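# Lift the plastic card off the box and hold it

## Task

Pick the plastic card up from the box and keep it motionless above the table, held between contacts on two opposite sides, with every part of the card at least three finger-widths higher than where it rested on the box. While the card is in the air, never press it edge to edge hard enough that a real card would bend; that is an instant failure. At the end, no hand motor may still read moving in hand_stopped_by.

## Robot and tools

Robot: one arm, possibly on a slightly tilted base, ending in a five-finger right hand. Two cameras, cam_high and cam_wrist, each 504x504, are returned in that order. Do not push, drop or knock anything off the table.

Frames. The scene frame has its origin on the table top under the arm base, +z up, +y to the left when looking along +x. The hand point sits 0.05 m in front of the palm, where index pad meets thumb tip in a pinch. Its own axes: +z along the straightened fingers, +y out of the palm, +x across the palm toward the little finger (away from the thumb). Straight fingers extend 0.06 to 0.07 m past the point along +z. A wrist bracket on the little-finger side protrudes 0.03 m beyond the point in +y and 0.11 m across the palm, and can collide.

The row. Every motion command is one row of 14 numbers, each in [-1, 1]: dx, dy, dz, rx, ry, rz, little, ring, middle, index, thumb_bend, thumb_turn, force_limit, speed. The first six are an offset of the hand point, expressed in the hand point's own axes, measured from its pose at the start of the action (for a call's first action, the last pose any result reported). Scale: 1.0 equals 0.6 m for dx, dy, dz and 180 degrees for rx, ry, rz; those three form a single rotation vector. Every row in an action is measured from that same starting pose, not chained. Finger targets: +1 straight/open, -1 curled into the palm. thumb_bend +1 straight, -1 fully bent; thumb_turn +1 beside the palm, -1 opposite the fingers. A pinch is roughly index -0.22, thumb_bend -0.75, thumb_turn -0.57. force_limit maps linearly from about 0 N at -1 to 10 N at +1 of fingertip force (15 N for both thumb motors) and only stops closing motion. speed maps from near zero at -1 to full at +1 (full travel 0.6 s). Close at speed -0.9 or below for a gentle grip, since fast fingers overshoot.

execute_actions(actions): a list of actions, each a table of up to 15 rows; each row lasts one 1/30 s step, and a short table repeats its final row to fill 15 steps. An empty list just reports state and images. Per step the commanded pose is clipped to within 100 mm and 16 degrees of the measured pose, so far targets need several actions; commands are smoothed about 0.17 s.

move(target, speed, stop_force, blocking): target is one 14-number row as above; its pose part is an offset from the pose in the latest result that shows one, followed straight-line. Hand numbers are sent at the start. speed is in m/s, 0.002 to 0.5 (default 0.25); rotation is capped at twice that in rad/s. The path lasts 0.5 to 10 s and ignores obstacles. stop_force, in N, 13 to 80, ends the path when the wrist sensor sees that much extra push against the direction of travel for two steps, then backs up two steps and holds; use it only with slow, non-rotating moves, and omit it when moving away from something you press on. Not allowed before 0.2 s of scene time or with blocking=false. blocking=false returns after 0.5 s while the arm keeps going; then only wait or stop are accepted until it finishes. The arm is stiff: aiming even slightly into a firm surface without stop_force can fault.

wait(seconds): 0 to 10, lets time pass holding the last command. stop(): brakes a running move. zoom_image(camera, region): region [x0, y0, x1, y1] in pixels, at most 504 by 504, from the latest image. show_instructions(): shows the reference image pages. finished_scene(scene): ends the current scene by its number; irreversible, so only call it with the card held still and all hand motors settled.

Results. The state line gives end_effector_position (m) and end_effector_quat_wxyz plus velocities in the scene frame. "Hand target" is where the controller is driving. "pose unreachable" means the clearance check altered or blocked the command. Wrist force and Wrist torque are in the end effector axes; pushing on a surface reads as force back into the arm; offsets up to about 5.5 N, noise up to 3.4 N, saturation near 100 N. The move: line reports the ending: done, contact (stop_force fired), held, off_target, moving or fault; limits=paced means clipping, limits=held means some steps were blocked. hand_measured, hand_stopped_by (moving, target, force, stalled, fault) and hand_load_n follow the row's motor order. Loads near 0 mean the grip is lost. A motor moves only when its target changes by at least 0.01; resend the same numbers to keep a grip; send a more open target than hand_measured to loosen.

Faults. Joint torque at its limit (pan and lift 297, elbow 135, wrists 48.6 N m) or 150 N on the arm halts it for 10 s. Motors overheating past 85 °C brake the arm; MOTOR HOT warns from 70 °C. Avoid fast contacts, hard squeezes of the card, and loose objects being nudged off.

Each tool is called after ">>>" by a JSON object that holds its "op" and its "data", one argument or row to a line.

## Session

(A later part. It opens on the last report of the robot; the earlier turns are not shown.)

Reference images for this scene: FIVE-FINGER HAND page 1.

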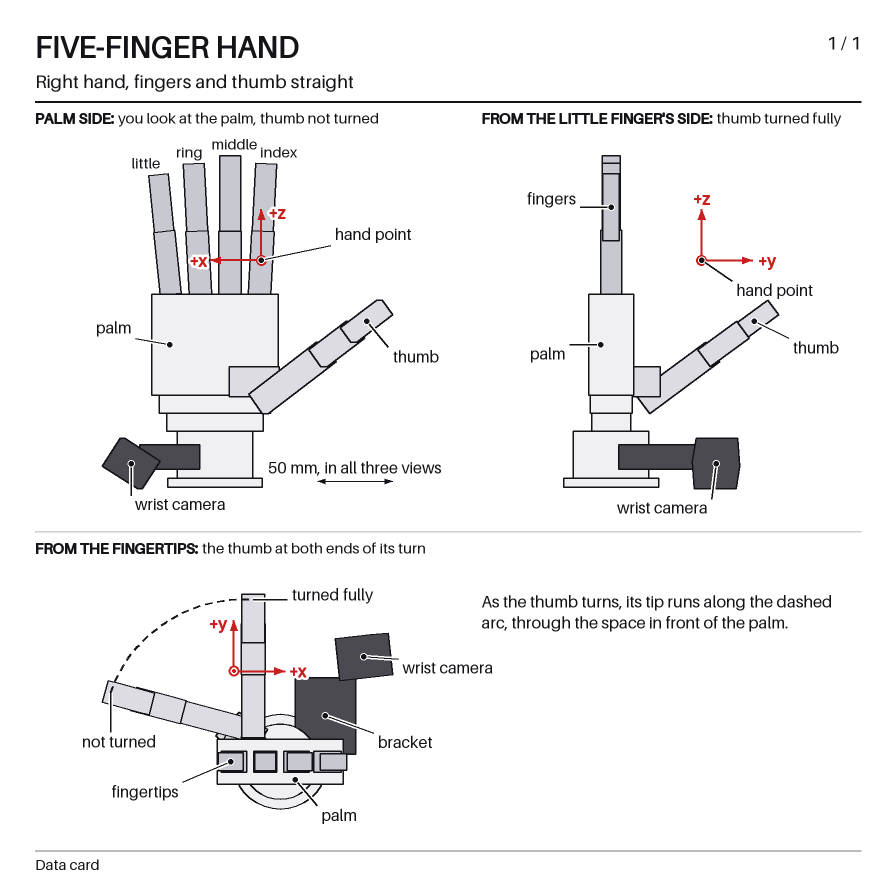

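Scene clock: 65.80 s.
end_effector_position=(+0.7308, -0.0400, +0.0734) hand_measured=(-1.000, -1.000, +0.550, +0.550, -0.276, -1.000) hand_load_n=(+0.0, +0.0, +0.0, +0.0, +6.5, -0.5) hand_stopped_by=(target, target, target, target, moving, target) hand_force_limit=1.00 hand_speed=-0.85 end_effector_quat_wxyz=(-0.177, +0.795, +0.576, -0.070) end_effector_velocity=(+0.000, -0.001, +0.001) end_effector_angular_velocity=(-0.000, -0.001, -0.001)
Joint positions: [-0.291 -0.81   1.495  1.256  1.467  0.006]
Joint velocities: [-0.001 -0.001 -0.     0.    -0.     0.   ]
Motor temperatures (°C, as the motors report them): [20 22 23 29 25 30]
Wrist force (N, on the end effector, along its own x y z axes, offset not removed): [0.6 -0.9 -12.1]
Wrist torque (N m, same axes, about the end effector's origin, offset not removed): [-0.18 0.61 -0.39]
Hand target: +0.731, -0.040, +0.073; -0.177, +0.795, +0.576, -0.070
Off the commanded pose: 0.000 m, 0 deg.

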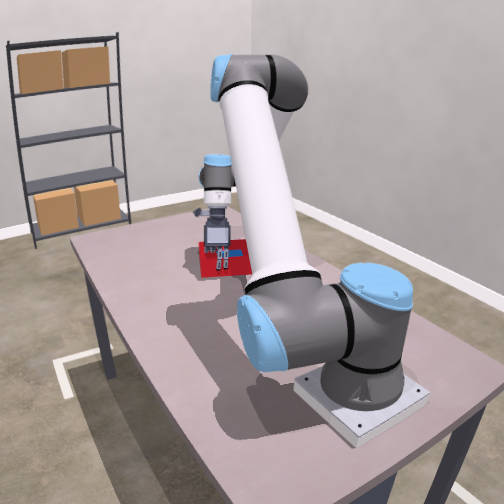

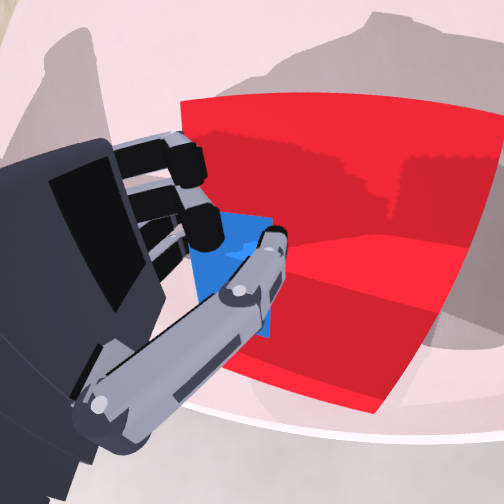

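>>> {"op": "execute_actions", "data": {
  "actions": [
    [[0,-0.001,-0.002,0,0,0,-1,-1,0.55,0.55,0.3,-1,0.3,0.0]],
    [[0,0,0,0,0,0,-1,-1,0.55,0.55,0.3,-1,0.3,0]]
  ]
}}

>>> {"op": "move", "data": {
  "target": [0,-0.0435,0.025,0,0,0,-1,-1,0.55,0.55,0.3,-1,0.3,0],
  "speed": 0.02
}}

>>> {"op": "zoom_image", "data": {
  "camera": "cam_high",
  "region": [170,220,270,300]
}}

Scene clock: 68.50 s.
end_effector_position=(+0.7307, -0.0401, +0.0747) hand_measured=(-1.000, -1.000, +0.550, +0.550, +0.300, -1.000) hand_load_n=(+0.0, +0.0, +0.0, +0.5, +0.0, +0.0) hand_stopped_by=(target, target, target, target, target, target) hand_force_limit=0.30 hand_speed=0.00 end_effector_quat_wxyz=(-0.177, +0.795, +0.576, -0.070) end_effector_velocity=(-0.000, +0.001, -0.001) end_effector_angular_velocity=(+0.000, +0.001, +0.001)
Joint positions: [-0.292 -0.811  1.495  1.258  1.468  0.006]
Joint velocities: [ 0.001  0.001  0.    -0.    -0.    -0.   ]
Motor temperatures (°C, as the motors report them): [20 22 23 29 25 30]
Wrist force (N, on the end effector, along its own x y z axes, offset not removed): [1.8 -1.7 -2.6]
Wrist torque (N m, same axes, about the end effector's origin, offset not removed): [0.21 0.12 -0.16]
Hand target: +0.731, -0.040, +0.075; -0.177, +0.795, +0.576, -0.070
Off the commanded pose: 0.000 m, 0 deg.

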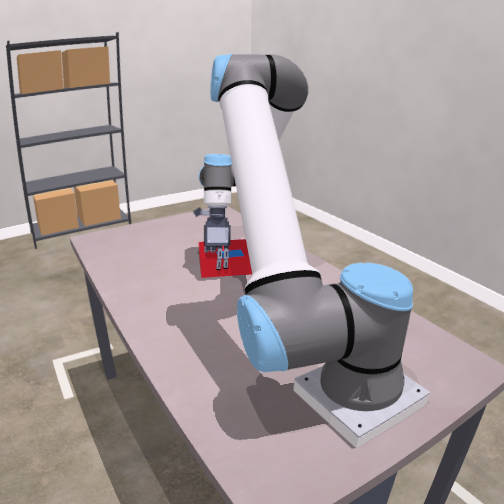

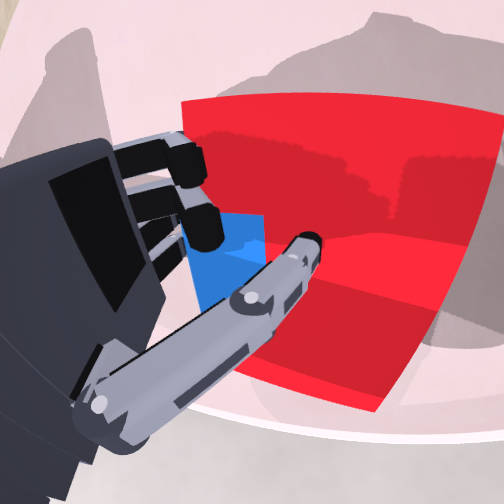

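Scene clock: 70.30 s.
end_effector_position=(+0.7028, -0.0300, +0.0703) hand_measured=(-1.000, -1.000, +0.550, +0.550, +0.304, -1.000) hand_load_n=(+0.0, +0.0, +0.0, +0.0, +6.5, -0.5) hand_stopped_by=(target, target, target, target, target, target) hand_force_limit=0.30 hand_speed=0.00 end_effector_quat_wxyz=(-0.177, +0.795, +0.576, -0.070) end_effector_velocity=(-0.002, +0.000, -0.001) end_effector_angular_velocity=(+0.001, +0.001, -0.000)
Joint positions: [-0.289 -0.843  1.567  1.217  1.467  0.008]
Joint velocities: [-0.    -0.001  0.004 -0.002 -0.     0.   ]
Motor temperatures (°C, as the motors report them): [20 22 23 29 25 30]
Wrist force (N, on the end effector, along its own x y z axes, offset not removed): [3.5 -0.9 -11.3]
Wrist torque (N m, same axes, about the end effector's origin, offset not removed): [-0.23 0.15 -0.10]
Hand target: +0.703, -0.030, +0.070; -0.177, +0.795, +0.576, -0.070
Off the commanded pose: 0.000 m, 0 deg.
move: done

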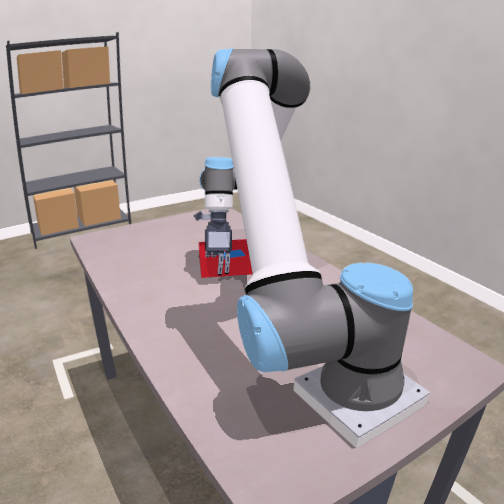

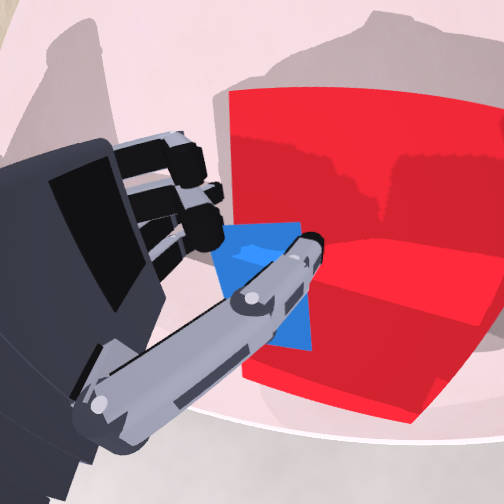

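Region (170, 220, 270, 300) of cam_high's 504x504 image, scaled by 5.040, with more detail than that image has; it fills the top 403 rows of this view, and the rest is white.

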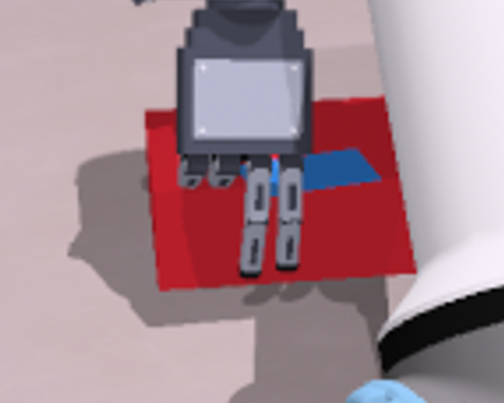

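>>> {"op": "execute_actions", "data": {
  "actions": [
    [[0,0,0,0,0,0,-1,-1,0.05,0.15,0.3,-1,-0.4,-0.7]],
    [[0,0,0,0,0,0,-1,-1,0.05,0.15,0.3,-1,-0.4,-0.7]],
    [[0,0,0,0,0,0,-1,-1,0.05,0.15,0.3,-1,-0.4,-0.7]],
    [[0,-0.0007,-0.0013,0,0,0,-1,-1,0.05,0.15,-0.5,-1,1,-0.85]],
    [[0,-0.0007,-0.0013,0,0,0,-1,-1,0.05,0.15,-0.45,-1,1,-0.85]],
    [[0,-0.0007,-0.0013,0,0,0,-1,-1,0.05,0.15,-0.5,-1,1,-0.85]],
    [[0,-0.0007,-0.0013,0,0,0,-1,-1,0.05,0.15,-0.45,-1,1,-0.85]],
    [[0,0,0,0,0,0,-1,-1,0.05,0.15,-0.5,-1,1,-0.85]],
    [[0,0,0,0,0,0,-1,-1,0.05,0.15,-0.45,-1,1,-0.85]],
    [[0,0,0,0,0,0,-1,-1,0.05,0.15,-0.5,-1,1,-0.85]]
  ]
}}

Scene clock: 76.47 s.
end_effector_position=(+0.7024, -0.0301, +0.0738) hand_measured=(-1.000, -1.000, +0.136, +0.150, -0.232, -1.000) hand_load_n=(+0.0, +0.0, +1.5, +0.5, +3.0, -0.5) hand_stopped_by=(target, target, force, target, moving, target) hand_force_limit=1.00 hand_speed=-0.85 end_effector_quat_wxyz=(-0.176, +0.795, +0.576, -0.069) end_effector_velocity=(+0.000, +0.001, -0.000) end_effector_angular_velocity=(+0.000, +0.000, +0.001)
Joint positions: [-0.29  -0.848  1.567  1.221  1.467  0.008]
Joint velocities: [ 0.001  0.001 -0.     0.     0.     0.   ]
Motor temperatures (°C, as the motors report them): [20 22 23 29 25 30]
Wrist force (N, on the end effector, along its own x y z axes, offset not removed): [1.2 -3.3 -8.8]
Wrist torque (N m, same axes, about the end effector's origin, offset not removed): [0.12 0.50 -0.26]
Hand target: +0.702, -0.030, +0.074; -0.176, +0.795, +0.576, -0.069
Off the commanded pose: 0.000 m, 0 deg.

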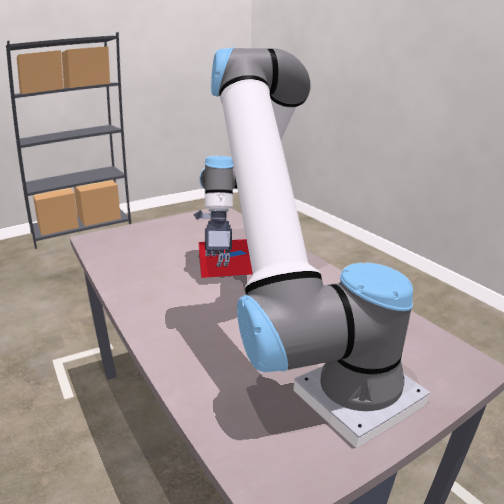

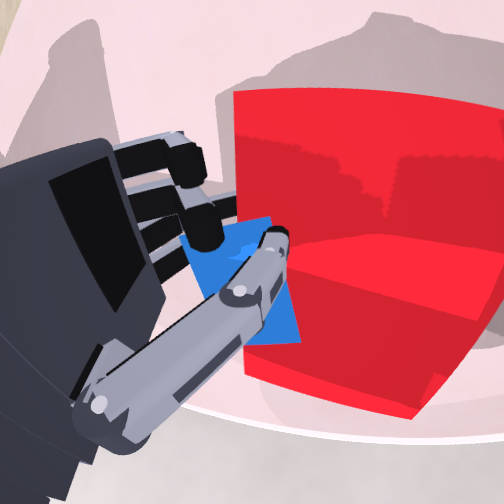

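Overhang is good now. Finishing the stroke, then pinching while backing off as before.

>>> {"op": "execute_actions", "data": {
  "actions": [
    [[0,0,0,0,0,0,-1,-1,0.05,0.15,-0.5,-1,1,-0.85]],
    [[0,0,0,0,0,0,-1,-1,0.05,0.15,-0.5,-1,1,-0.85]],
    [[0,0,0,0,0,0,-1,-1,0.05,0.15,-0.5,-1,1,-0.85]],
    [[0,-0.004,0,0,0,0,-1,-1,0.05,-0.45,-0.8,-1,0.6,-0.8]],
    [[0,-0.004,0,0,0,0,-1,-1,0.05,-0.4,-0.75,-1,0.6,-0.8]],
    [[0,-0.004,0,0,0,0,-1,-1,0.05,-0.45,-0.8,-1,0.6,-0.8]],
    [[0,0,0,0,0,0,-1,-1,0.05,-0.45,-0.8,-1,0.6,-0.8]],
    [[0,0,0,0,0,0,-1,-1,0.05,-0.45,-0.8,-1,0.6,-0.8]],
    [[0,0,0,0,0,0,-1,-1,0.05,-0.45,-0.8,-1,0.6,-0.8]]
  ]
}}

Scene clock: 81.93 s.
end_effector_position=(+0.6960, -0.0282, +0.0764) hand_measured=(-1.000, -1.000, +0.136, -0.234, -0.790, -1.000) hand_load_n=(+0.0, +0.0, +0.0, +8.5, +6.5, -2.5) hand_stopped_by=(target, target, force, force, stalled, target) hand_force_limit=0.60 hand_speed=-0.80 end_effector_quat_wxyz=(-0.177, +0.795, +0.576, -0.069) end_effector_velocity=(-0.000, +0.000, +0.000) end_effector_angular_velocity=(-0.000, -0.000, +0.000)
Joint positions: [-0.29  -0.859  1.583  1.217  1.467  0.008]
Joint velocities: [ 0.    -0.001  0.     0.     0.    -0.   ]
Motor temperatures (°C, as the motors report them): [20 22 23 29 25 30]
Wrist force (N, on the end effector, along its own x y z axes, offset not removed): [1.3 -5.4 -2.2]
Wrist torque (N m, same axes, about the end effector's origin, offset not removed): [-0.43 0.29 -0.31]
Hand target: +0.696, -0.028, +0.076; -0.177, +0.795, +0.576, -0.069
Off the commanded pose: 0.000 m, 0 deg.

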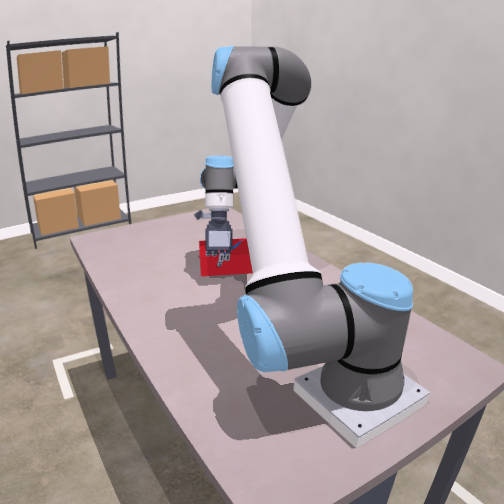

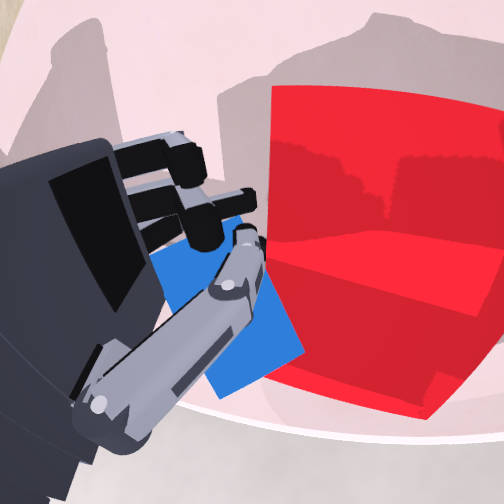

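>>> {"op": "move", "data": {
  "target": [0,-0.08,-0.15,0,0,0,-1,-1,0.05,-0.45,-0.8,-1,0.6,-0.8],
  "speed": 0.05
}}

>>> {"op": "zoom_image", "data": {
  "camera": "cam_high",
  "region": [160,180,280,300]
}}

Scene clock: 84.77 s.
end_effector_position=(+0.6816, -0.0334, +0.1771) hand_measured=(-1.000, -1.000, +0.136, -0.234, -0.790, -1.000) hand_load_n=(+0.0, +0.0, +0.0, +8.0, +6.5, -2.5) hand_stopped_by=(target, target, force, force, stalled, target) hand_force_limit=0.60 hand_speed=-0.80 end_effector_quat_wxyz=(-0.177, +0.795, +0.576, -0.069) end_effector_velocity=(-0.000, +0.001, +0.002) end_effector_angular_velocity=(-0.000, +0.001, +0.001)
Joint positions: [-0.303 -0.978  1.577  1.343  1.471 -0.004]
Joint velocities: [ 0.001 -0.001 -0.001  0.003  0.    -0.   ]
Motor temperatures (°C, as the motors report them): [20 22 23 29 25 30]
Wrist force (N, on the end effector, along its own x y z axes, offset not removed): [0.5 -2.1 -4.1]
Wrist torque (N m, same axes, about the end effector's origin, offset not removed): [0.08 0.48 -0.26]
Hand target: +0.682, -0.033, +0.177; -0.177, +0.795, +0.576, -0.069
Off the commanded pose: 0.000 m, 0 deg.
move: done

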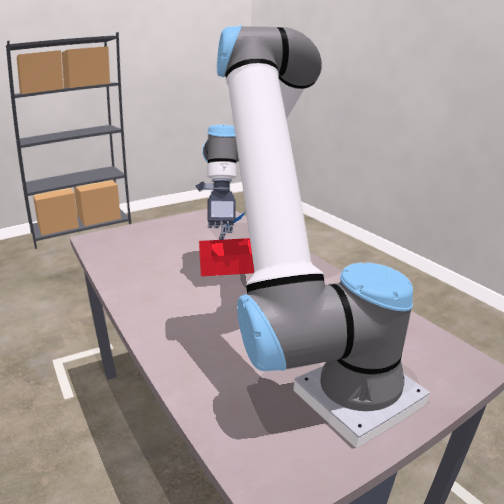

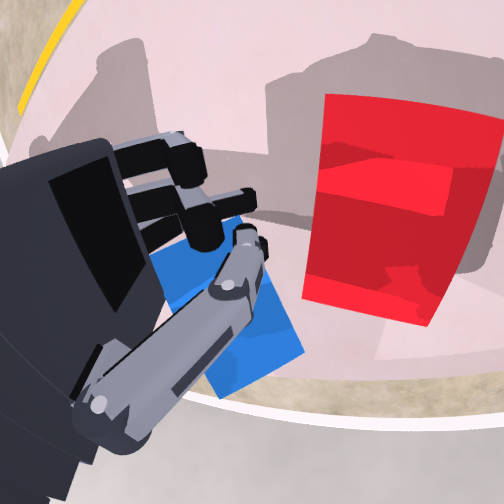

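Region (160, 180, 280, 300) of cam_high's 504x504 image, scaled by 4.200, with more detail than that image has.

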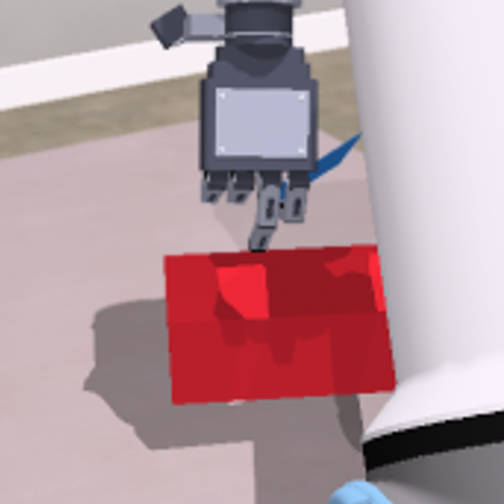

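>>> {"op": "finished_scene", "data": {
  "scene": 2
}}

The scene is finished: the task was done.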